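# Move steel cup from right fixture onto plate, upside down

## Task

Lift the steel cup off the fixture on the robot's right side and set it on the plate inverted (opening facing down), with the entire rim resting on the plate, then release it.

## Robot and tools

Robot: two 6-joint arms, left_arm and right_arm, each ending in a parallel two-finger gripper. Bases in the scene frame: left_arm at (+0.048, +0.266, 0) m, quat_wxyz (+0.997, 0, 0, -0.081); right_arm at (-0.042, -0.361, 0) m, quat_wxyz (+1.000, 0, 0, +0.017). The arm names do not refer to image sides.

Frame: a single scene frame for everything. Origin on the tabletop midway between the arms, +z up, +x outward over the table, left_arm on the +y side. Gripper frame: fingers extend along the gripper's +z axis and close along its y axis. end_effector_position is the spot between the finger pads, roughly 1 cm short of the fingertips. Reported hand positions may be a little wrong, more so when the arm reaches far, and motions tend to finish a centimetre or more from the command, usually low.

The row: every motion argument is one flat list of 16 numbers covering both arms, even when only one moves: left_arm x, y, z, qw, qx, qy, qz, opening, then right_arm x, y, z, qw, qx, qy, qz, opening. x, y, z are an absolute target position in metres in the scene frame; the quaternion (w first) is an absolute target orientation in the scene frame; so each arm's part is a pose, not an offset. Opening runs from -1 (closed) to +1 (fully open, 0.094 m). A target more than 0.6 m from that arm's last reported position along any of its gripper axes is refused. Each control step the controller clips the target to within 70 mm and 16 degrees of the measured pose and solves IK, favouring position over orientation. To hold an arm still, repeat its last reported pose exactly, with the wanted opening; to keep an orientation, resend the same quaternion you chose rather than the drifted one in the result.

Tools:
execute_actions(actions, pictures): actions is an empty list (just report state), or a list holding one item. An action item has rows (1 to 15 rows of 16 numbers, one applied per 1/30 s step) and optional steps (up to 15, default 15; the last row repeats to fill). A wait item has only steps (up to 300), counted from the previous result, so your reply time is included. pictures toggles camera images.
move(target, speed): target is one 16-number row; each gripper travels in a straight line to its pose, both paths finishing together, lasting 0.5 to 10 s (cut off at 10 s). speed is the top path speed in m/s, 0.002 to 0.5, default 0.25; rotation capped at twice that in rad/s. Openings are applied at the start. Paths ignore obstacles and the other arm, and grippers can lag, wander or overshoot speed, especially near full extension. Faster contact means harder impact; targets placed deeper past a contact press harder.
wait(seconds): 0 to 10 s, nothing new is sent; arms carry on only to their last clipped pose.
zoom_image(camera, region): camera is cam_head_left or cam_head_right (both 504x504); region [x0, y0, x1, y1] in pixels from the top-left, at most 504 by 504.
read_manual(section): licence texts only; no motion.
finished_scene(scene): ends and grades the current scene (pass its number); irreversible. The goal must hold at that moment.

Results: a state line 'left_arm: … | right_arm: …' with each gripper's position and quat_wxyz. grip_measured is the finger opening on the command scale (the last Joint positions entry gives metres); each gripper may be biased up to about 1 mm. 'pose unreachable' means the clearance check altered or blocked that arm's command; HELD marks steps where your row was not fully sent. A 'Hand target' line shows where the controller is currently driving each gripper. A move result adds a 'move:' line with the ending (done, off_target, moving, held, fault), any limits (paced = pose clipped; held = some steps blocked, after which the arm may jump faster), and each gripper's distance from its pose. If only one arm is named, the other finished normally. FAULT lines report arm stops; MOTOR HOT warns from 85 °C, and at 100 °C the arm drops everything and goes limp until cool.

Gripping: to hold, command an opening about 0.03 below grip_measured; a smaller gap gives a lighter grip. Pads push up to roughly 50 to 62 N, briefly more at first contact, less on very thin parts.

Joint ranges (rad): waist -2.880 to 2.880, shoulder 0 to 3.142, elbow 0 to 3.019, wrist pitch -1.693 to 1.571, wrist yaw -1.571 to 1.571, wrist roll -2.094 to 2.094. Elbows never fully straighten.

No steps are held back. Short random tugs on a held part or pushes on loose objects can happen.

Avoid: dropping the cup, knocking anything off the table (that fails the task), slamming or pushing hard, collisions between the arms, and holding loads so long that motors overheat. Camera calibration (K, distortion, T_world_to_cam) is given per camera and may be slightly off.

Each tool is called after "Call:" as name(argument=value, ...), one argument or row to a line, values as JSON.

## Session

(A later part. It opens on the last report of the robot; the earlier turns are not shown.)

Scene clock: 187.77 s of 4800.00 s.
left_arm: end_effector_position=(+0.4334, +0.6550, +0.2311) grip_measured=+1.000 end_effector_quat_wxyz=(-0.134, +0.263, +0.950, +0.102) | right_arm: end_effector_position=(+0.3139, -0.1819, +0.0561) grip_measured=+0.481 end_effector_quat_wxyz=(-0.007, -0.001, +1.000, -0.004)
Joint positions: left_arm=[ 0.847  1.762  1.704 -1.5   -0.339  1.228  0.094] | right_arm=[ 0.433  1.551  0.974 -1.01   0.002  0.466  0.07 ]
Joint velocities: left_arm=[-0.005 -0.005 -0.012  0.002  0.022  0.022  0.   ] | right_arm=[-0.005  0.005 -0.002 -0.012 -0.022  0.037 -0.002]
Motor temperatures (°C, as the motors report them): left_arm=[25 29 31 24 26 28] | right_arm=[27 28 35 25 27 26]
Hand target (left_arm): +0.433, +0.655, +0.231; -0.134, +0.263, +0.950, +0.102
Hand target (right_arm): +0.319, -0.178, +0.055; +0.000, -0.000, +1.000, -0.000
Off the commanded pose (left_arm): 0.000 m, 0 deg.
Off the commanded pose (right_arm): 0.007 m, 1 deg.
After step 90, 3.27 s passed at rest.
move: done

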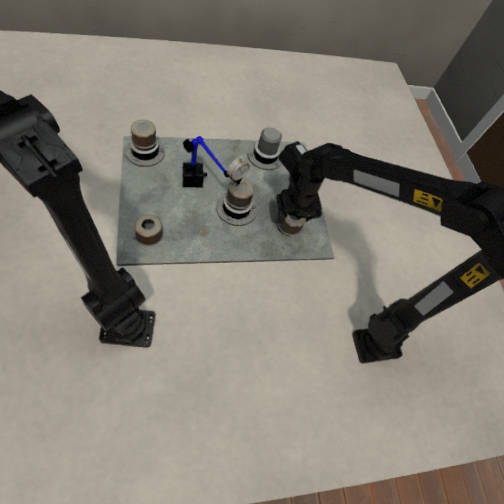

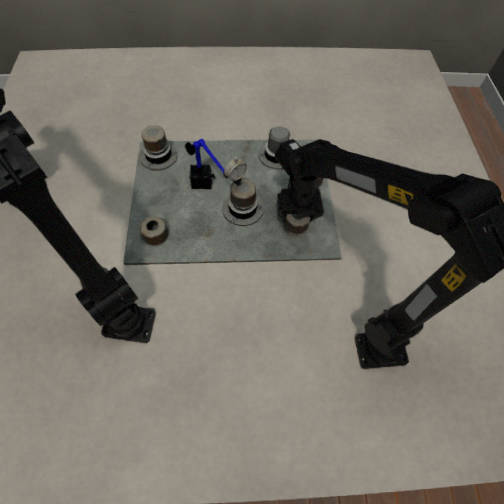

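Call:
move(
  target=[0.4334,0.6550,0.2311,-0.134,0.263,0.950,0.102,1, 0.318,-0.179,0.030,0,0,-1,0,0.44],
  speed=0.02,
)

Call:
zoom_image(
  camera="cam_head_left",
  region=[250, 170, 350, 270],
)

Scene clock: 194.10 s of 4800.00 s.
left_arm: end_effector_position=(+0.4334, +0.6550, +0.2311) grip_measured=+1.000 end_effector_quat_wxyz=(-0.134, +0.263, +0.950, +0.102) | right_arm: end_effector_position=(+0.3134, -0.1821, +0.0382) grip_measured=+0.481 end_effector_quat_wxyz=(-0.004, -0.001, +1.000, -0.003)
Joint positions: left_arm=[ 0.847  1.762  1.704 -1.5   -0.339  1.228  0.094] | right_arm=[ 0.433  1.575  0.946 -0.951  0.002  0.466  0.07 ]
Joint velocities: left_arm=[-0.005 -0.005 -0.012 -0.017 -0.022  0.022  0.   ] | right_arm=[ 0.005 -0.005  0.012 -0.017 -0.066 -0.037 -0.   ]
Motor temperatures (°C, as the motors report them): left_arm=[25 29 31 24 26 28] | right_arm=[27 28 34 25 27 26]
Hand target (left_arm): +0.433, +0.655, +0.231; -0.134, +0.263, +0.950, +0.102
Hand target (right_arm): +0.318, -0.179, +0.030; +0.000, -0.000, +1.000, -0.000
Off the commanded pose (left_arm): 0.000 m, 0 deg.
Off the commanded pose (right_arm): 0.010 m, 1 deg.
After step 90, 1.77 s passed at rest.
move: done

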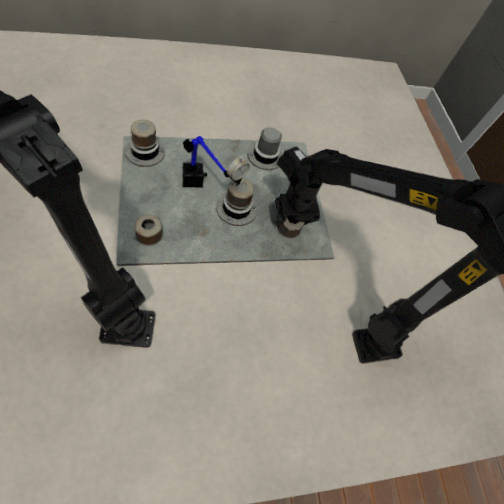

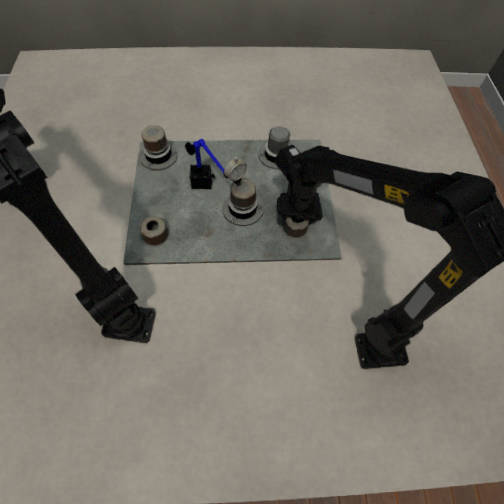

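Region (250, 170, 350, 270) of cam_head_left's 504x504 image, scaled by 5.040, with more detail than that image has.

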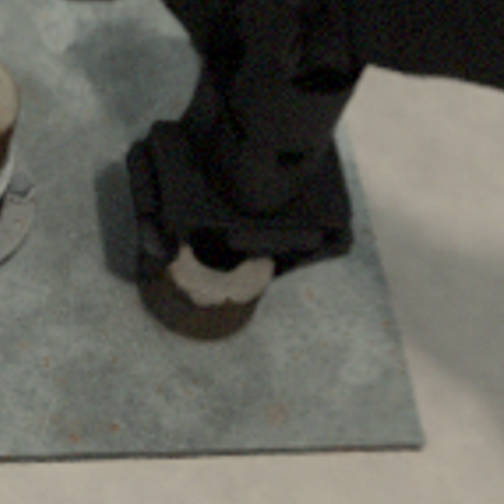

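Call:
execute_actions(
  actions=[
    {"rows": [[0.4334,0.6550,0.2311,-0.134,0.263,0.950,0.102,1, 0.316,-0.181,0.036,0,0,-1,0,0.48],[0.4334,0.6550,0.2311,-0.134,0.263,0.950,0.102,1, 0.316,-0.181,0.036,0,0,-1,0,0.52],[0.4334,0.6550,0.2311,-0.134,0.263,0.950,0.102,1, 0.316,-0.181,0.036,0,0,-1,0,0.6],[0.4334,0.6550,0.2311,-0.134,0.263,0.950,0.102,1, 0.316,-0.181,0.036,0,0,-1,0,1]], "steps": 12},
  ],
  pictures=false,
)

Call:
move(
  target=[0.4334,0.6550,0.2311,-0.134,0.263,0.950,0.102,1, 0.318,-0.181,0.12,0,0,-1,0,1],
  speed=0.15,
)

Call:
zoom_image(
  camera="cam_head_left",
  region=[250, 170, 350, 270],
)

Scene clock: 200.77 s of 4800.00 s.
left_arm: end_effector_position=(+0.4334, +0.6550, +0.2311) grip_measured=+1.000 end_effector_quat_wxyz=(-0.134, +0.263, +0.950, +0.102) | right_arm: end_effector_position=(+0.3135, -0.1822, +0.0382) grip_measured=+1.000 end_effector_quat_wxyz=(-0.004, -0.001, +1.000, -0.003)
Joint positions: left_arm=[ 0.847  1.762  1.704 -1.5   -0.339  1.228  0.094] | right_arm=[ 0.433  1.575  0.946 -0.951  0.002  0.466  0.094]
Joint velocities: left_arm=[ 0.015 -0.005 -0.027  0.002 -0.007 -0.007  0.   ] | right_arm=[-0.015 -0.005  0.002  0.002  0.022 -0.051  0.   ]
Motor temperatures (°C, as the motors report them): left_arm=[25 29 31 24 26 28] | right_arm=[27 27 34 25 27 26]
Hand target (left_arm): +0.433, +0.655, +0.231; -0.134, +0.263, +0.950, +0.102
Hand target (right_arm): +0.316, -0.181, +0.036; +0.000, -0.000, +1.000, -0.000
Off the commanded pose (left_arm): 0.000 m, 0 deg.
Off the commanded pose (right_arm): 0.004 m, 1 deg.
Steps of this call (steps 1 to 90: nothing new was sent; then 3.27 s passed at rest; steps 91 to 102: all 12 steps of this action). Readings (end_effector_position):
91: left_arm (+0.4334, +0.6550, +0.2311) | right_arm (+0.3134, -0.1821, +0.0382)
92: left_arm (+0.4334, +0.6550, +0.2311) | right_arm (+0.3135, -0.1822, +0.0382)
94: left_arm (+0.4334, +0.6550, +0.2311) | right_arm (+0.3135, -0.1822, +0.0382)
98: left_arm (+0.4334, +0.6550, +0.2311) | right_arm (+0.3135, -0.1822, +0.0382)
102: the state above

Scene clock: 201.93 s of 4800.00 s.
left_arm: end_effector_position=(+0.4334, +0.6550, +0.2311) grip_measured=+1.000 end_effector_quat_wxyz=(-0.134, +0.263, +0.950, +0.102) | right_arm: end_effector_position=(+0.3108, -0.1835, +0.1099) grip_measured=+1.000 end_effector_quat_wxyz=(-0.004, -0.001, +1.000, -0.003)
Joint positions: left_arm=[ 0.847  1.762  1.704 -1.5   -0.339  1.228  0.094] | right_arm=[ 0.433  1.466  1.038 -1.153  0.002  0.466  0.094]
Joint velocities: left_arm=[-0.005 -0.005  0.007  0.007  0.022 -0.007  0.   ] | right_arm=[ 0.005  0.005  0.007 -0.002 -0.007 -0.037  0.   ]
Motor temperatures (°C, as the motors report them): left_arm=[25 29 31 24 26 28] | right_arm=[27 27 34 25 27 26]
Hand target (left_arm): +0.433, +0.655, +0.231; -0.134, +0.263, +0.950, +0.102
Hand target (right_arm): +0.319, -0.181, +0.119; +0.000, -0.000, +1.000, +0.000
Off the commanded pose (left_arm): 0.000 m, 0 deg.
Off the commanded pose (right_arm): 0.013 m, 1 deg.
move: off_target (right_arm)

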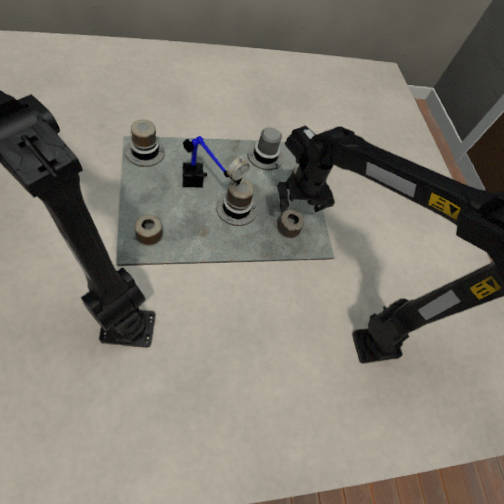

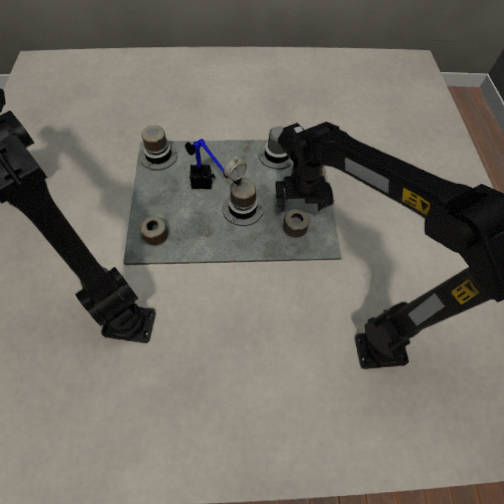

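Region (250, 170, 350, 270) of cam_head_left's 504x504 image, scaled by 5.040, with more detail than that image has.

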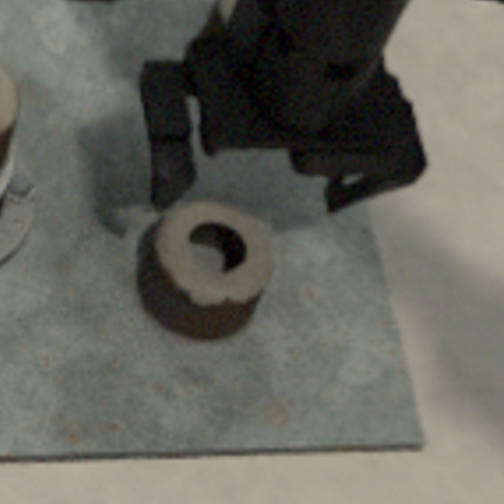

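Call:
finished_scene(
  scene=1,
)

The scene is finished: the task was done.


## Next scene

The same job, from a new start.

Call:
execute_actions(
  actions=[],
)

Scene clock: 0.00 s of 4800.00 s.
left_arm: end_effector_position=(+0.1496, +0.3722, +0.1120) grip_measured=+1.000 end_effector_quat_wxyz=(+0.026, +0.937, -0.306, -0.169) | right_arm: end_effector_position=(+0.0322, +0.0125, +0.1543) grip_measured=+1.000 end_effector_quat_wxyz=(-0.585, +0.776, -0.014, +0.235)
Joint positions: left_arm=[ 0.71   0.917  0.577 -1.496 -0.221 -1.991  0.094] | right_arm=[ 1.499  1.058  0.204  0.633  0.355 -1.857  0.094]
Joint velocities: left_arm=[ 0.005  0.005  0.007  0.012  0.022 -0.051  0.   ] | right_arm=[-0.024  0.005 -0.017 -0.002 -0.037 -0.051  0.   ]
Motor temperatures (°C, as the motors report them): left_arm=[25 28 28 24 26 28] | right_arm=[27 26 30 25 27 26]
Hand target (left_arm): +0.156, +0.376, +0.118; +0.019, +0.938, -0.306, -0.162
Hand target (right_arm): +0.032, +0.018, +0.162; -0.592, +0.771, -0.016, +0.235

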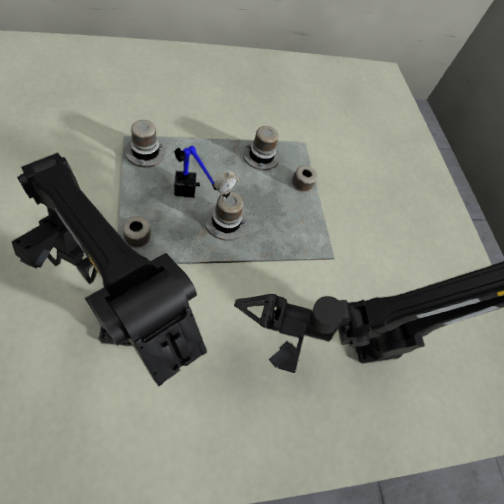

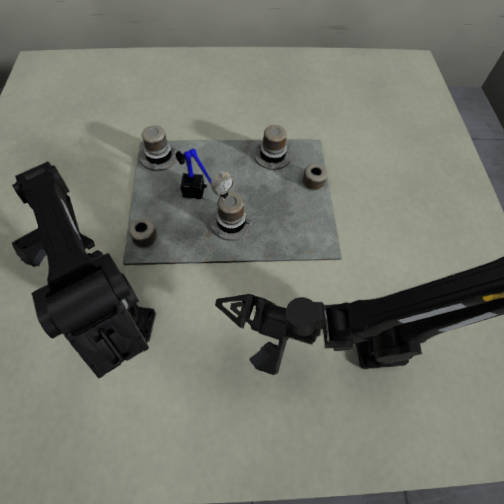

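Call:
zoom_image(
  camera="cam_head_left",
  region=[230, 80, 330, 180],
)

Call:
zoom_image(
  camera="cam_head_right",
  region=[230, 80, 330, 180],
)

Region (230, 80, 330, 180) of cam_head_left's 504x504 image, scaled by 5.040, with more detail than that image has.

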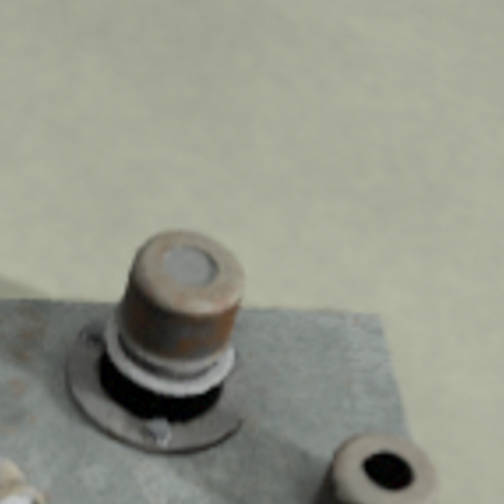

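Region (230, 80, 330, 180) of cam_head_right's 504x504 image, scaled by 5.040, with more detail than that image has.

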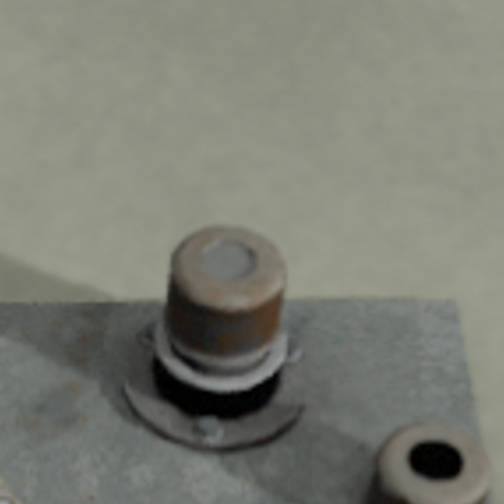

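Call:
move(
  target=[0.1496,0.3722,0.1120,0.026,0.937,-0.306,-0.169,1, 0.30,-0.16,0.25,-0.411,0.545,-0.712,0.165,1],
  speed=0.4,
)

Call:
move(
  target=[0.1496,0.3722,0.1120,0.026,0.937,-0.306,-0.169,1, 0.604,-0.144,0.155,0,0,-1,0,1],
  speed=0.4,
)

Call:
zoom_image(
  camera="cam_head_right",
  region=[230, 80, 330, 180],
)

Scene clock: 28.23 s of 4800.00 s.
left_arm: end_effector_position=(+0.1496, +0.3722, +0.1120) grip_measured=+1.000 end_effector_quat_wxyz=(+0.026, +0.937, -0.306, -0.169) | right_arm: end_effector_position=(+0.2881, -0.1611, +0.2312) grip_measured=+1.000 end_effector_quat_wxyz=(+0.396, -0.558, +0.712, -0.157)
Joint positions: left_arm=[ 0.71   0.917  0.577 -1.496 -0.221 -1.991  0.094] | right_arm=[ 0.641  0.871  0.676 -0.533  0.296 -0.787  0.094]
Joint velocities: left_arm=[-0.005  0.005 -0.012 -0.012 -0.007  0.066  0.   ] | right_arm=[-0.005 -0.005 -0.002 -0.002  0.051 -0.051  0.   ]
Motor temperatures (°C, as the motors report them): left_arm=[25 28 30 24 26 28] | right_arm=[27 26 33 25 27 26]
Hand target (left_arm): +0.150, +0.372, +0.112; +0.026, +0.937, -0.306, -0.169
Hand target (right_arm): +0.296, -0.159, +0.249; +0.404, -0.546, +0.717, -0.154
Off the commanded pose (left_arm): 0.000 m, 0 deg.
Off the commanded pose (right_arm): 0.022 m, 2 deg.
After step 90, 22.70 s passed at rest.
move: off_target (right_arm)

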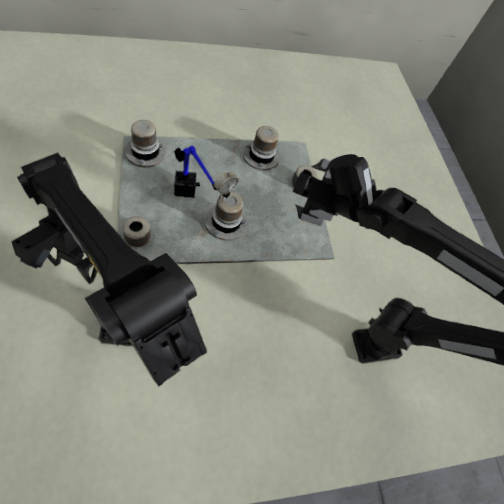

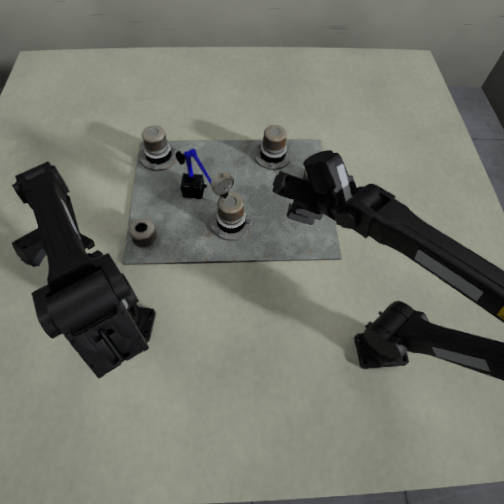

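Scene clock: 30.97 s of 4800.00 s.
left_arm: end_effector_position=(+0.1496, +0.3722, +0.1120) grip_measured=+1.000 end_effector_quat_wxyz=(+0.026, +0.937, -0.306, -0.169) | right_arm: end_effector_position=(+0.5937, -0.1431, +0.1564) grip_measured=+1.000 end_effector_quat_wxyz=(-0.004, -0.010, +1.000, +0.008)
Joint positions: left_arm=[ 0.71   0.917  0.577 -1.496 -0.221 -1.991  0.094] | right_arm=[ 0.292  2.168  2.159 -1.565 -0.019  0.306  0.094]
Joint velocities: left_arm=[-0.015 -0.015  0.002 -0.002 -0.022 -0.022  0.   ] | right_arm=[-0.005 -0.005 -0.012 -0.002 -0.081  0.095  0.   ]
Motor temperatures (°C, as the motors report them): left_arm=[25 28 30 24 26 28] | right_arm=[27 26 34 25 27 26]
Hand target (left_arm): +0.150, +0.372, +0.112; +0.026, +0.937, -0.306, -0.169
Hand target (right_arm): +0.602, -0.145, +0.159; -0.002, +0.001, +1.000, +0.011
Off the commanded pose (left_arm): 0.000 m, 0 deg.
Off the commanded pose (right_arm): 0.010 m, 2 deg.
move: done

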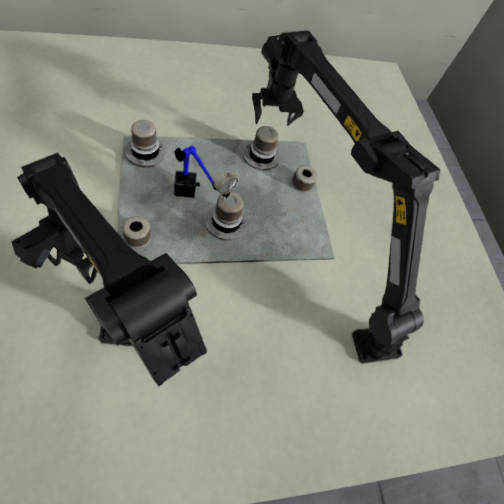

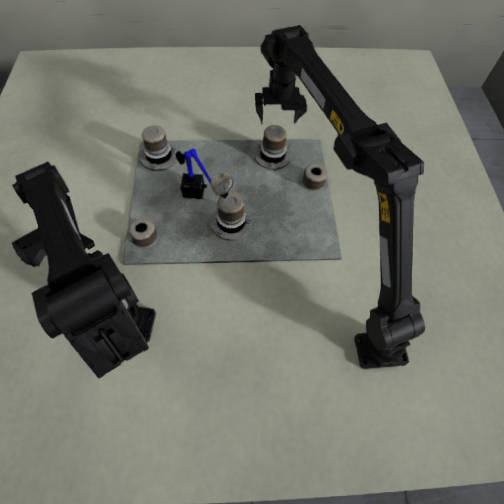

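Region (230, 80, 330, 180) of cam_head_right's 504x504 image, scaled by 5.040, with more detail than that image has.

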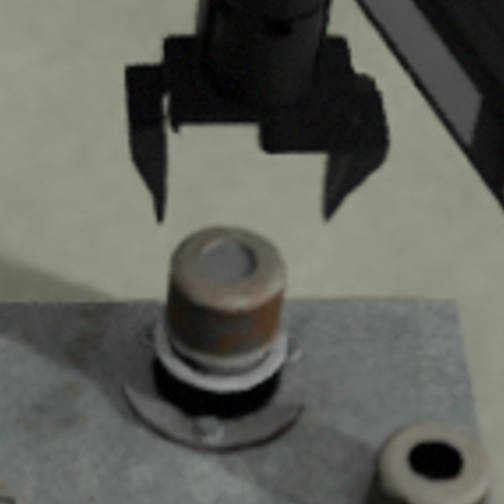

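Call:
execute_actions(
  actions=[
    {"rows": [[0.1496,0.3722,0.1120,0.026,0.937,-0.306,-0.169,1, 0.601,-0.141,0.156,0,0,-1,0,1],[0.1496,0.3722,0.1120,0.026,0.937,-0.306,-0.169,1, 0.601,-0.138,0.154,0,0,-1,0,1],[0.1496,0.3722,0.1120,0.026,0.937,-0.306,-0.169,1, 0.600,-0.135,0.152,0,0,-1,0,1],[0.1496,0.3722,0.1120,0.026,0.937,-0.306,-0.169,1, 0.600,-0.132,0.150,0,0,-1,0,1],[0.1496,0.3722,0.1120,0.026,0.937,-0.306,-0.169,1, 0.599,-0.130,0.148,0,0,-1,0,1],[0.1496,0.3722,0.1120,0.026,0.937,-0.306,-0.169,1, 0.599,-0.129,0.145,0,0,-1,0,1],[0.1496,0.3722,0.1120,0.026,0.937,-0.306,-0.169,1, 0.598,-0.129,0.142,0,0,-1,0,1],[0.1496,0.3722,0.1120,0.026,0.937,-0.306,-0.169,1, 0.598,-0.129,0.139,0,0,-1,0,1],[0.1496,0.3722,0.1120,0.026,0.937,-0.306,-0.169,1, 0.598,-0.129,0.136,0,0,-1,0,1],[0.1496,0.3722,0.1120,0.026,0.937,-0.306,-0.169,1, 0.597,-0.129,0.133,0,0,-1,0,1],[0.1496,0.3722,0.1120,0.026,0.937,-0.306,-0.169,1, 0.597,-0.129,0.130,0,0,-1,0,1],[0.1496,0.3722,0.1120,0.026,0.937,-0.306,-0.169,1, 0.597,-0.129,0.127,0,0,-1,0,1],[0.1496,0.3722,0.1120,0.026,0.937,-0.306,-0.169,1, 0.597,-0.129,0.125,0,0,-1,0,1]], "steps": 15},
  ],
  pictures=false,
)

Scene clock: 48.97 s of 4800.00 s.
left_arm: end_effector_position=(+0.1496, +0.3722, +0.1120) grip_measured=+1.000 end_effector_quat_wxyz=(+0.026, +0.937, -0.306, -0.169) | right_arm: end_effector_position=(+0.5960, -0.1398, +0.1444) grip_measured=+1.000 end_effector_quat_wxyz=(+0.005, -0.000, +1.000, +0.003)
Joint positions: left_arm=[ 0.71   0.917  0.577 -1.496 -0.221 -1.991  0.094] | right_arm=[ 0.299  2.168  2.129 -1.521 -0.002  0.333  0.094]
Joint velocities: left_arm=[-0.005  0.005  0.007 -0.002 -0.007 -0.051  0.   ] | right_arm=[ 0.005  0.005 -0.144  0.046 -0.037  0.007  0.   ]
Motor temperatures (°C, as the motors report them): left_arm=[25 28 30 24 26 28] | right_arm=[27 28 36 25 27 26]
Hand target (left_arm): +0.150, +0.372, +0.112; +0.026, +0.937, -0.306, -0.169
Hand target (right_arm): +0.596, -0.130, +0.125; -0.000, +0.000, +1.000, -0.000
Off the commanded pose (left_arm): 0.000 m, 0 deg.
Off the commanded pose (right_arm): 0.022 m, 1 deg.
Steps of this call (steps 1 to 90: nothing new was sent; then 14.50 s passed at rest; steps 91 to 105: all 15 steps of this action). Readings (end_effector_position):
91: left_arm (+0.1496, +0.3722, +0.1120) | right_arm (+0.5941, -0.1444, +0.1563)
92: left_arm (+0.1496, +0.3722, +0.1120) | right_arm (+0.5943, -0.1451, +0.1563)
94: left_arm (+0.1496, +0.3722, +0.1120) | right_arm (+0.5945, -0.1457, +0.1563)
98: left_arm (+0.1496, +0.3722, +0.1120) | right_arm (+0.5949, -0.1440, +0.1563)
105: the state above

Call:
execute_actions(
  actions=[
    {"rows": [[0.1496,0.3722,0.1120,0.026,0.937,-0.306,-0.169,1, 0.596,-0.128,0.122,0,0,-1,0,1],[0.1496,0.3722,0.1120,0.026,0.937,-0.306,-0.169,1, 0.596,-0.127,0.118,0,0,-1,0,1],[0.1496,0.3722,0.1120,0.026,0.937,-0.306,-0.169,1, 0.596,-0.127,0.114,0,0,-1,0,1],[0.1496,0.3722,0.1120,0.026,0.937,-0.306,-0.169,1, 0.596,-0.127,0.110,0,0,-1,0,1],[0.1496,0.3722,0.1120,0.026,0.937,-0.306,-0.169,1, 0.596,-0.127,0.106,0,0,-1,0,1],[0.1496,0.3722,0.1120,0.026,0.937,-0.306,-0.169,1, 0.596,-0.127,0.102,0,0,-1,0,1],[0.1496,0.3722,0.1120,0.026,0.937,-0.306,-0.169,1, 0.596,-0.127,0.098,0,0,-1,0,1],[0.1496,0.3722,0.1120,0.026,0.937,-0.306,-0.169,1, 0.596,-0.127,0.094,0,0,-1,0,1],[0.1496,0.3722,0.1120,0.026,0.937,-0.306,-0.169,1, 0.596,-0.127,0.090,0,0,-1,0,1],[0.1496,0.3722,0.1120,0.026,0.937,-0.306,-0.169,1, 0.596,-0.127,0.086,0,0,-1,0,1],[0.1496,0.3722,0.1120,0.026,0.937,-0.306,-0.169,1, 0.596,-0.127,0.083,0,0,-1,0,1],[0.1496,0.3722,0.1120,0.026,0.937,-0.306,-0.169,1, 0.596,-0.127,0.080,0,0,-1,0,1]], "steps": 15},
  ],
)

Call:
zoom_image(
  camera="cam_head_right",
  region=[230, 80, 330, 180],
)

Scene clock: 57.73 s of 4800.00 s.
left_arm: end_effector_position=(+0.1496, +0.3722, +0.1120) grip_measured=+1.000 end_effector_quat_wxyz=(+0.026, +0.937, -0.306, -0.169) | right_arm: end_effector_position=(+0.5951, -0.1389, +0.1008) grip_measured=+1.000 end_effector_quat_wxyz=(+0.005, +0.001, +1.000, +0.003)
Joint positions: left_arm=[ 0.71   0.917  0.577 -1.496 -0.221 -1.991  0.094] | right_arm=[ 0.301  2.179  2.033 -1.413 -0.002  0.338  0.094]
Joint velocities: left_arm=[-0.015 -0.015 -0.002 -0.017  0.051 -0.007  0.   ] | right_arm=[-0.005  0.054 -0.027  0.046 -0.007 -0.095  0.   ]
Motor temperatures (°C, as the motors report them): left_arm=[25 28 30 24 26 28] | right_arm=[27 28 35 25 27 26]
Hand target (left_arm): +0.150, +0.372, +0.112; +0.026, +0.937, -0.306, -0.169
Hand target (right_arm): +0.594, -0.128, +0.080; +0.000, -0.000, +1.000, -0.000
Off the commanded pose (left_arm): 0.000 m, 0 deg.
Off the commanded pose (right_arm): 0.024 m, 1 deg.
Steps of this call (steps 1 to 90: nothing new was sent; then 5.27 s passed at rest; steps 91 to 105: all 15 steps of this action). Readings (end_effector_position):
91: left_arm (+0.1496, +0.3722, +0.1120) | right_arm (+0.5955, -0.1398, +0.1404)
92: left_arm (+0.1496, +0.3722, +0.1120) | right_arm (+0.5960, -0.1394, +0.1397)
94: left_arm (+0.1496, +0.3722, +0.1120) | right_arm (+0.5972, -0.1389, +0.1361)
98: left_arm (+0.1496, +0.3722, +0.1120) | right_arm (+0.5959, -0.1388, +0.1223)
105: the state above

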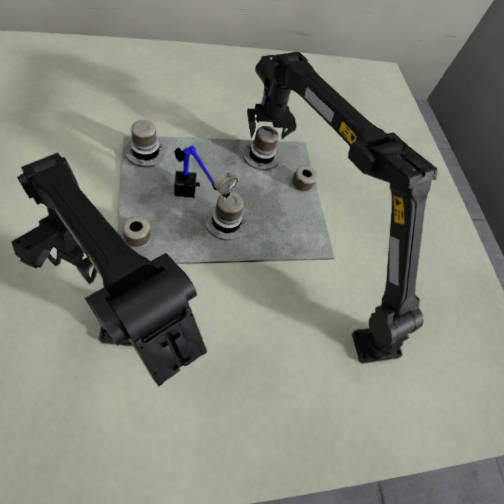

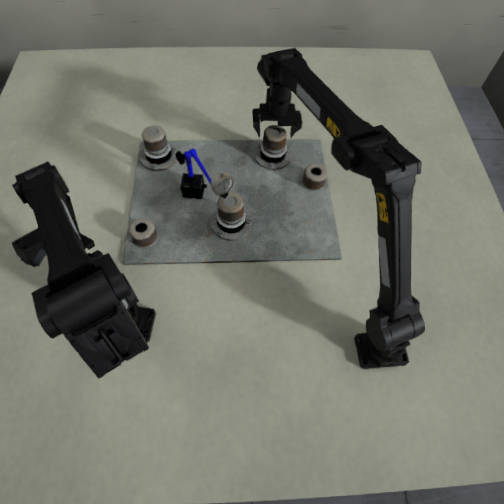

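Region (230, 80, 330, 180) of cam_head_right's 504x504 image, scaled by 5.040, with more detail than that image has.

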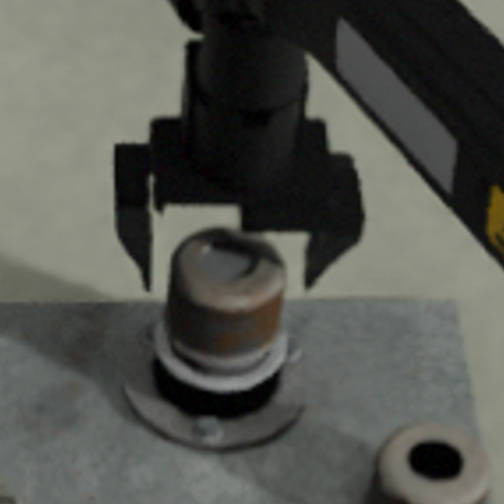

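Call:
execute_actions(
  actions=[
    {"rows": [[0.1496,0.3722,0.1120,0.026,0.937,-0.306,-0.169,1, 0.595,-0.128,0.078,0,0,-1,0,0.9],[0.1496,0.3722,0.1120,0.026,0.937,-0.306,-0.169,1, 0.594,-0.128,0.076,0,0,-1,0,0.8],[0.1496,0.3722,0.1120,0.026,0.937,-0.306,-0.169,1, 0.594,-0.128,0.075,0,0,-1,0,0.72],[0.1496,0.3722,0.1120,0.026,0.937,-0.306,-0.169,1, 0.594,-0.128,0.075,0,0,-1,0,0.66],[0.1496,0.3722,0.1120,0.026,0.937,-0.306,-0.169,1, 0.594,-0.128,0.075,0,0,-1,0,0.62],[0.1496,0.3722,0.1120,0.026,0.937,-0.306,-0.169,1, 0.594,-0.130,0.075,0,0,-1,0,0.59],[0.1496,0.3722,0.1120,0.026,0.937,-0.306,-0.169,1, 0.594,-0.132,0.075,0,0,-1,0,0.56],[0.1496,0.3722,0.1120,0.026,0.937,-0.306,-0.169,1, 0.594,-0.134,0.075,0,0,-1,0,0.54],[0.1496,0.3722,0.1120,0.026,0.937,-0.306,-0.169,1, 0.594,-0.136,0.075,0,0,-1,0,0.52],[0.1496,0.3722,0.1120,0.026,0.937,-0.306,-0.169,1, 0.594,-0.138,0.075,0,0,-1,0,0.50],[0.1496,0.3722,0.1120,0.026,0.937,-0.306,-0.169,1, 0.594,-0.138,0.075,0,0,-1,0,0.48],[0.1496,0.3722,0.1120,0.026,0.937,-0.306,-0.169,1, 0.594,-0.138,0.075,0,0,-1,0,0.46],[0.1496,0.3722,0.1120,0.026,0.937,-0.306,-0.169,1, 0.594,-0.138,0.075,0,0,-1,0,0.44]], "steps": 15},
  ],
  pictures=false,
)

Scene clock: 67.10 s of 4800.00 s.
left_arm: end_effector_position=(+0.1496, +0.3722, +0.1120) grip_measured=+1.000 end_effector_quat_wxyz=(+0.026, +0.937, -0.306, -0.169) | right_arm: end_effector_position=(+0.5941, -0.1385, +0.0888) grip_measured=+0.482 end_effector_quat_wxyz=(+0.004, +0.001, +1.000, +0.004)
Joint positions: left_arm=[ 0.71   0.917  0.577 -1.496 -0.221 -1.991  0.094] | right_arm=[ 0.302  2.184  2.01  -1.386 -0.004  0.338  0.07 ]
Joint velocities: left_arm=[ 0.015 -0.015 -0.022 -0.007 -0.051 -0.051  0.   ] | right_arm=[ 0.005 -0.005  0.007 -0.002  0.037 -0.066 -0.   ]
Motor temperatures (°C, as the motors report them): left_arm=[25 28 30 24 26 28] | right_arm=[27 28 35 25 27 26]
Hand target (left_arm): +0.150, +0.372, +0.112; +0.026, +0.937, -0.306, -0.169
Hand target (right_arm): +0.593, -0.138, +0.075; -0.000, +0.000, +1.000, +0.000
Off the commanded pose (left_arm): 0.000 m, 0 deg.
Off the commanded pose (right_arm): 0.014 m, 1 deg.
Steps of this call (steps 1 to 90: nothing new was sent; then 5.87 s passed at rest; steps 91 to 105: all 15 steps of this action). Readings (end_effector_position):
91: left_arm (+0.1496, +0.3722, +0.1120) | right_arm (+0.5956, -0.1387, +0.0970)
92: left_arm (+0.1496, +0.3722, +0.1120) | right_arm (+0.5960, -0.1385, +0.0965)
94: left_arm (+0.1496, +0.3722, +0.1120) | right_arm (+0.5963, -0.1384, +0.0947)
98: left_arm (+0.1496, +0.3722, +0.1120) | right_arm (+0.5942, -0.1391, +0.0905)
105: the state above

Call:
move(
  target=[0.1496,0.3722,0.1120,0.026,0.937,-0.306,-0.169,1, 0.602,-0.139,0.19,0,0,-1,0,0.44],
  speed=0.06,
)

Scene clock: 71.43 s of 4800.00 s.
left_arm: end_effector_position=(+0.1496, +0.3722, +0.1120) grip_measured=+1.000 end_effector_quat_wxyz=(+0.026, +0.937, -0.306, -0.169) | right_arm: end_effector_position=(+0.5941, -0.1387, +0.1851) grip_measured=+0.482 end_effector_quat_wxyz=(-0.006, +0.001, +1.000, -0.000)
Joint positions: left_arm=[ 0.71   0.917  0.577 -1.496 -0.221 -1.991  0.094] | right_arm=[ 0.302  2.186  2.266 -1.662 -0.003  0.338  0.07 ]
Joint velocities: left_arm=[-0.015  0.005  0.007 -0.012 -0.051 -0.066  0.   ] | right_arm=[-0.005  0.024  0.002  0.002 -0.037  0.081 -0.001]
Motor temperatures (°C, as the motors report them): left_arm=[25 28 30 24 26 28] | right_arm=[27 28 35 25 27 26]
Hand target (left_arm): +0.150, +0.372, +0.112; +0.026, +0.937, -0.306, -0.169
Hand target (right_arm): +0.603, -0.139, +0.190; +0.001, +0.000, +1.000, +0.000
Off the commanded pose (left_arm): 0.000 m, 0 deg.
Off the commanded pose (right_arm): 0.009 m, 1 deg.
move: done

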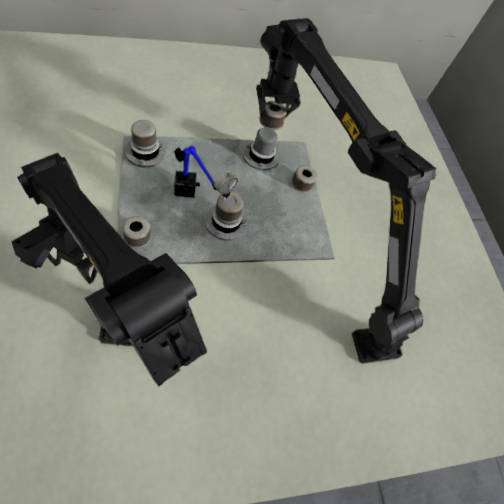

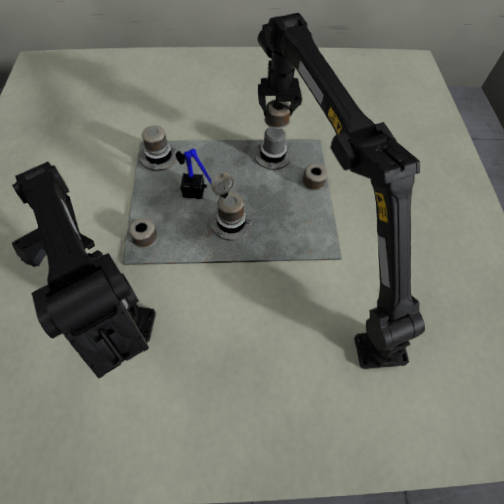

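Call:
move(
  target=[0.1496,0.3722,0.1120,0.026,0.937,-0.306,-0.169,1, 0.32,-0.165,0.115,0,0,-1,0,0.44],
  speed=0.2,
)

Call:
move(
  target=[0.1496,0.3722,0.1120,0.026,0.937,-0.306,-0.169,1, 0.32,-0.168,0.046,0,0,-1,0,0.44],
  speed=0.07,
)

Call:
move(
  target=[0.1496,0.3722,0.1120,0.026,0.937,-0.306,-0.169,1, 0.318,-0.169,0.024,0,0,-1,0,0.44],
  speed=0.02,
)

Call:
zoom_image(
  camera="cam_head_left",
  region=[250, 170, 350, 270],
)

Scene clock: 81.37 s of 4800.00 s.
left_arm: end_effector_position=(+0.1496, +0.3722, +0.1120) grip_measured=+1.000 end_effector_quat_wxyz=(+0.026, +0.937, -0.306, -0.169) | right_arm: end_effector_position=(+0.3123, -0.1722, +0.1090) grip_measured=+0.482 end_effector_quat_wxyz=(-0.016, -0.003, +1.000, -0.009)
Joint positions: left_arm=[ 0.71   0.917  0.577 -1.496 -0.221 -1.991  0.094] | right_arm=[ 0.456  1.5    1.073 -1.18   0.001  0.485  0.07 ]
Joint velocities: left_arm=[-0.015 -0.005  0.002  0.002 -0.066  0.037  0.   ] | right_arm=[ 0.005 -0.015 -0.017 -0.007 -0.051 -0.022 -0.001]
Motor temperatures (°C, as the motors report them): left_arm=[25 28 30 24 26 28] | right_arm=[27 28 36 25 27 26]
Hand target (left_arm): +0.150, +0.372, +0.112; +0.026, +0.937, -0.306, -0.169
Hand target (right_arm): +0.317, -0.165, +0.116; +0.000, -0.000, +1.000, -0.002
Off the commanded pose (left_arm): 0.000 m, 0 deg.
Off the commanded pose (right_arm): 0.012 m, 2 deg.
After step 90, 5.07 s passed at rest.
move: off_target (right_arm)

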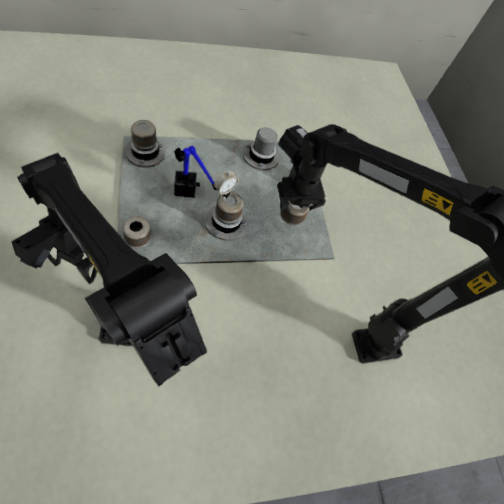

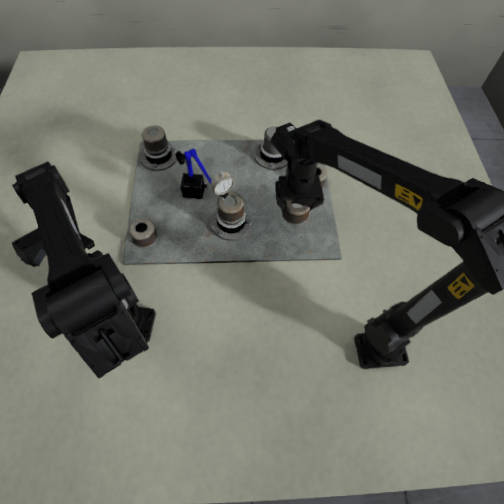

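Scene clock: 82.63 s of 4800.00 s.
left_arm: end_effector_position=(+0.1496, +0.3722, +0.1120) grip_measured=+1.000 end_effector_quat_wxyz=(+0.026, +0.937, -0.306, -0.169) | right_arm: end_effector_position=(+0.3142, -0.1712, +0.0478) grip_measured=+0.482 end_effector_quat_wxyz=(-0.006, -0.003, +1.000, -0.004)
Joint positions: left_arm=[ 0.71   0.917  0.577 -1.496 -0.221 -1.991  0.094] | right_arm=[ 0.456  1.575  0.977 -0.986  0.001  0.485  0.07 ]
Joint velocities: left_arm=[ 0.005 -0.005  0.002  0.022  0.022 -0.081  0.   ] | right_arm=[-0.015 -0.005  0.007 -0.002 -0.037 -0.066  0.001]
Motor temperatures (°C, as the motors report them): left_arm=[25 28 30 24 26 28] | right_arm=[27 28 36 25 27 26]
Hand target (left_arm): +0.150, +0.372, +0.112; +0.026, +0.937, -0.306, -0.169
Hand target (right_arm): +0.319, -0.169, +0.046; +0.000, -0.000, +1.000, -0.000
Off the commanded pose (left_arm): 0.000 m, 0 deg.
Off the commanded pose (right_arm): 0.007 m, 1 deg.
move: done

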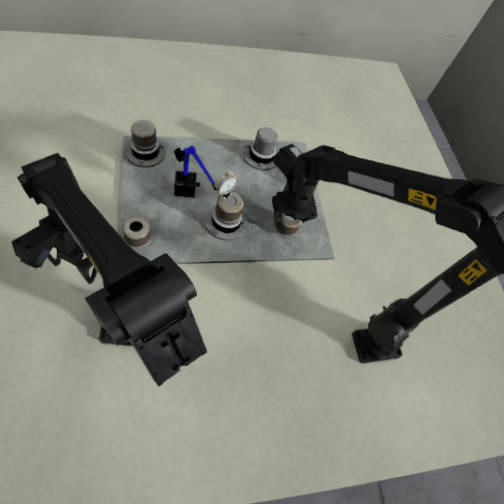

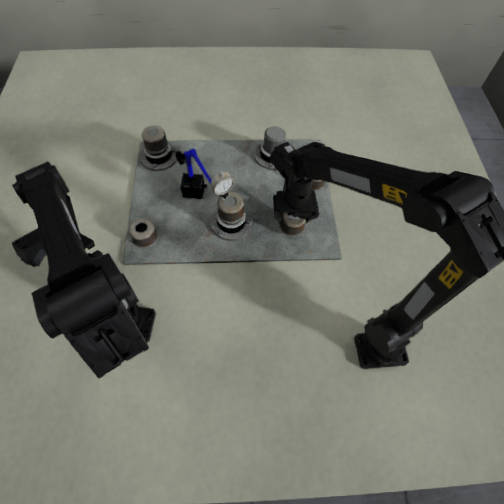

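Scene clock: 84.07 s of 4800.00 s.
left_arm: end_effector_position=(+0.1496, +0.3722, +0.1120) grip_measured=+1.000 end_effector_quat_wxyz=(+0.026, +0.937, -0.306, -0.169) | right_arm: end_effector_position=(+0.3154, -0.1705, +0.0331) grip_measured=+0.482 end_effector_quat_wxyz=(-0.000, -0.003, +1.000, -0.001)
Joint positions: left_arm=[ 0.71   0.917  0.577 -1.496 -0.221 -1.991  0.094] | right_arm=[ 0.456  1.596  0.954 -0.931  0.001  0.485  0.07 ]
Joint velocities: left_arm=[-0.005 -0.015  0.007  0.007  0.007 -0.007  0.   ] | right_arm=[-0.005 -0.024 -0.017  0.007 -0.022 -0.022  0.   ]
Motor temperatures (°C, as the motors report them): left_arm=[25 28 30 24 26 28] | right_arm=[27 28 36 25 27 26]
Hand target (left_arm): +0.150, +0.372, +0.112; +0.026, +0.937, -0.306, -0.169
Hand target (right_arm): +0.318, -0.169, +0.024; -0.000, -0.000, +1.000, -0.000
Off the commanded pose (left_arm): 0.000 m, 0 deg.
Off the commanded pose (right_arm): 0.010 m, 0 deg.
move: done

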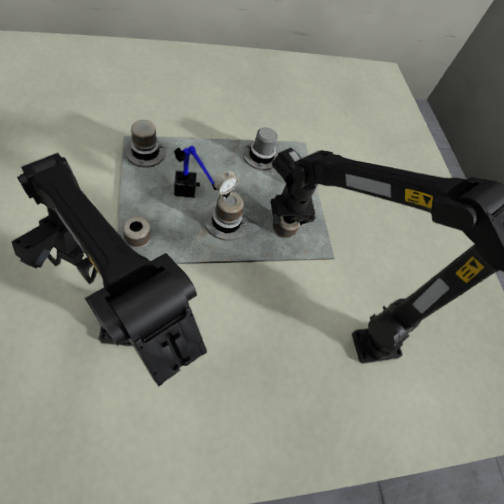

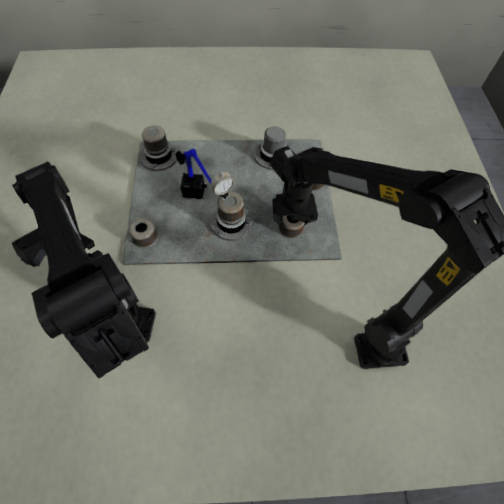

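Region (250, 170, 350, 270) of cam_head_left's 504x504 image, scaled by 5.040, with more detail than that image has.

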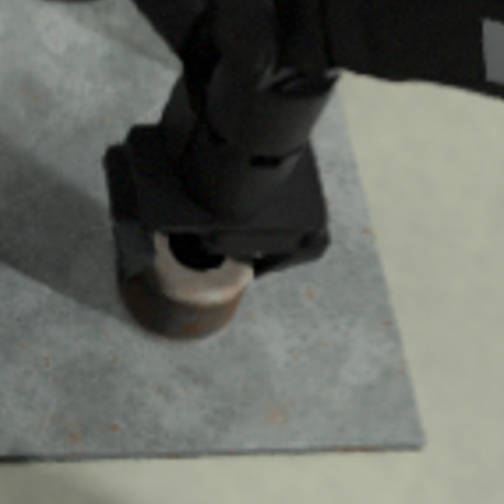

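Call:
execute_actions(
  actions=[
    {"rows": [[0.1496,0.3722,0.1120,0.026,0.937,-0.306,-0.169,1, 0.318,-0.169,0.023,0,0,-1,0,0.44],[0.1496,0.3722,0.1120,0.026,0.937,-0.306,-0.169,1, 0.318,-0.169,0.022,0,0,-1,0,0.44],[0.1496,0.3722,0.1120,0.026,0.937,-0.306,-0.169,1, 0.318,-0.169,0.021,0,0,-1,0,0.44],[0.1496,0.3722,0.1120,0.026,0.937,-0.306,-0.169,1, 0.318,-0.169,0.021,0,0,-1,0,0.44],[0.1496,0.3722,0.1120,0.026,0.937,-0.306,-0.169,1, 0.318,-0.169,0.021,0,0,-1,0,0.44],[0.1496,0.3722,0.1120,0.026,0.937,-0.306,-0.169,1, 0.317,-0.170,0.030,0,0,-1,0,0.48],[0.1496,0.3722,0.1120,0.026,0.937,-0.306,-0.169,1, 0.317,-0.170,0.030,0,0,-1,0,0.52],[0.1496,0.3722,0.1120,0.026,0.937,-0.306,-0.169,1, 0.317,-0.170,0.030,0,0,-1,0,0.6],[0.1496,0.3722,0.1120,0.026,0.937,-0.306,-0.169,1, 0.317,-0.170,0.030,0,0,-1,0,1]], "steps": 15},
  ],
  pictures=false,
)

Call:
move(
  target=[0.1496,0.3722,0.1120,0.026,0.937,-0.306,-0.169,1, 0.319,-0.170,0.105,0,0,-1,0,1],
  speed=0.15,
)

Call:
zoom_image(
  camera="cam_head_left",
  region=[250, 170, 350, 270],
)

Scene clock: 97.33 s of 4800.00 s.
left_arm: end_effector_position=(+0.1496, +0.3722, +0.1120) grip_measured=+1.000 end_effector_quat_wxyz=(+0.026, +0.937, -0.306, -0.169) | right_arm: end_effector_position=(+0.3154, -0.1705, +0.0329) grip_measured=+1.000 end_effector_quat_wxyz=(+0.000, -0.003, +1.000, -0.000)
Joint positions: left_arm=[ 0.71   0.917  0.577 -1.496 -0.221 -1.991  0.094] | right_arm=[ 0.456  1.596  0.954 -0.929  0.001  0.485  0.094]
Joint velocities: left_arm=[-0.015 -0.015  0.007 -0.007  0.022 -0.051  0.   ] | right_arm=[ 0.015 -0.005 -0.012  0.002  0.022 -0.022  0.   ]
Motor temperatures (°C, as the motors report them): left_arm=[25 28 30 24 26 28] | right_arm=[27 27 34 25 27 26]
Hand target (left_arm): +0.150, +0.372, +0.112; +0.026, +0.937, -0.306, -0.169
Hand target (right_arm): +0.317, -0.170, +0.030; +0.000, -0.000, +1.000, +0.000
Off the commanded pose (left_arm): 0.000 m, 0 deg.
Off the commanded pose (right_arm): 0.003 m, 0 deg.
Steps of this call (steps 1 to 90: nothing new was sent; then 9.77 s passed at rest; steps 91 to 105: all 15 steps of this action). Readings (end_effector_position):
91: left_arm (+0.1496, +0.3722, +0.1120) | right_arm (+0.3154, -0.1705, +0.0331)
92: left_arm (+0.1496, +0.3722, +0.1120) | right_arm (+0.3154, -0.1705, +0.0330)
94: left_arm (+0.1496, +0.3722, +0.1120) | right_arm (+0.3154, -0.1705, +0.0329)
98: left_arm (+0.1496, +0.3722, +0.1120) | right_arm (+0.3154, -0.1705, +0.0329)
105: the state above

Scene clock: 98.47 s of 4800.00 s.
left_arm: end_effector_position=(+0.1496, +0.3722, +0.1120) grip_measured=+1.000 end_effector_quat_wxyz=(+0.026, +0.937, -0.306, -0.169) | right_arm: end_effector_position=(+0.3114, -0.1727, +0.0954) grip_measured=+1.000 end_effector_quat_wxyz=(-0.004, -0.003, +1.000, -0.003)
Joint positions: left_arm=[ 0.71   0.917  0.577 -1.496 -0.221 -1.991  0.094] | right_arm=[ 0.456  1.497  1.03  -1.114  0.001  0.485  0.094]
Joint velocities: left_arm=[ 0.005 -0.005  0.002 -0.007 -0.007 -0.037  0.   ] | right_arm=[-0.005 -0.024  0.007 -0.012 -0.081 -0.066  0.   ]
Motor temperatures (°C, as the motors report them): left_arm=[25 28 30 24 26 28] | right_arm=[27 27 34 25 27 26]
Hand target (left_arm): +0.150, +0.372, +0.112; +0.026, +0.937, -0.306, -0.169
Hand target (right_arm): +0.320, -0.170, +0.104; +0.000, -0.000, +1.000, +0.000
Off the commanded pose (left_arm): 0.000 m, 0 deg.
Off the commanded pose (right_arm): 0.013 m, 1 deg.
move: off_target (right_arm)

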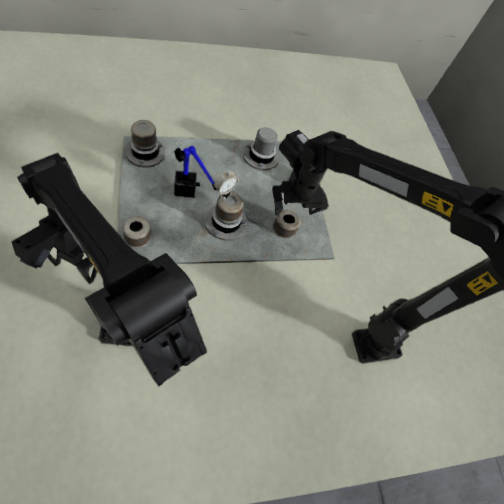

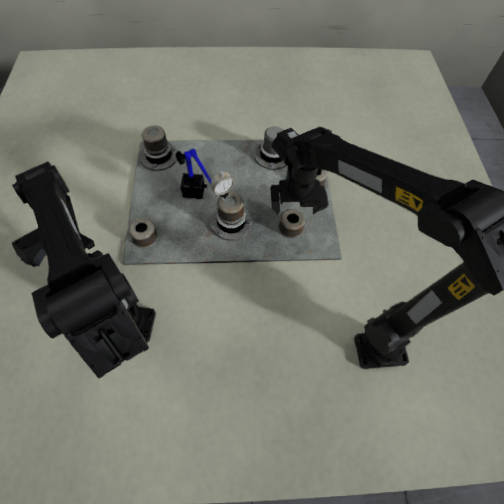

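Region (250, 170, 350, 270) of cam_head_left's 504x504 image, scaled by 5.040, with more detail than that image has.

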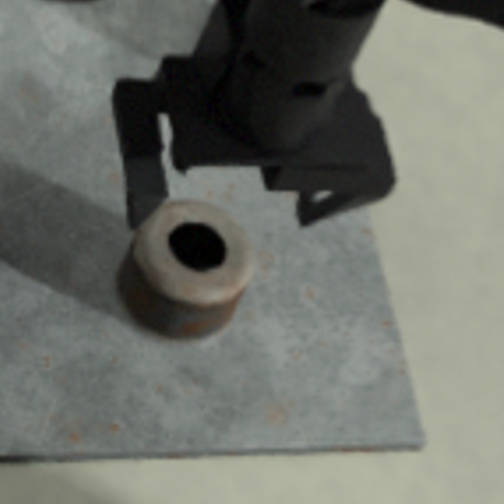

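Call:
finished_scene(
  scene=2,
)

The scene is finished: the task was done.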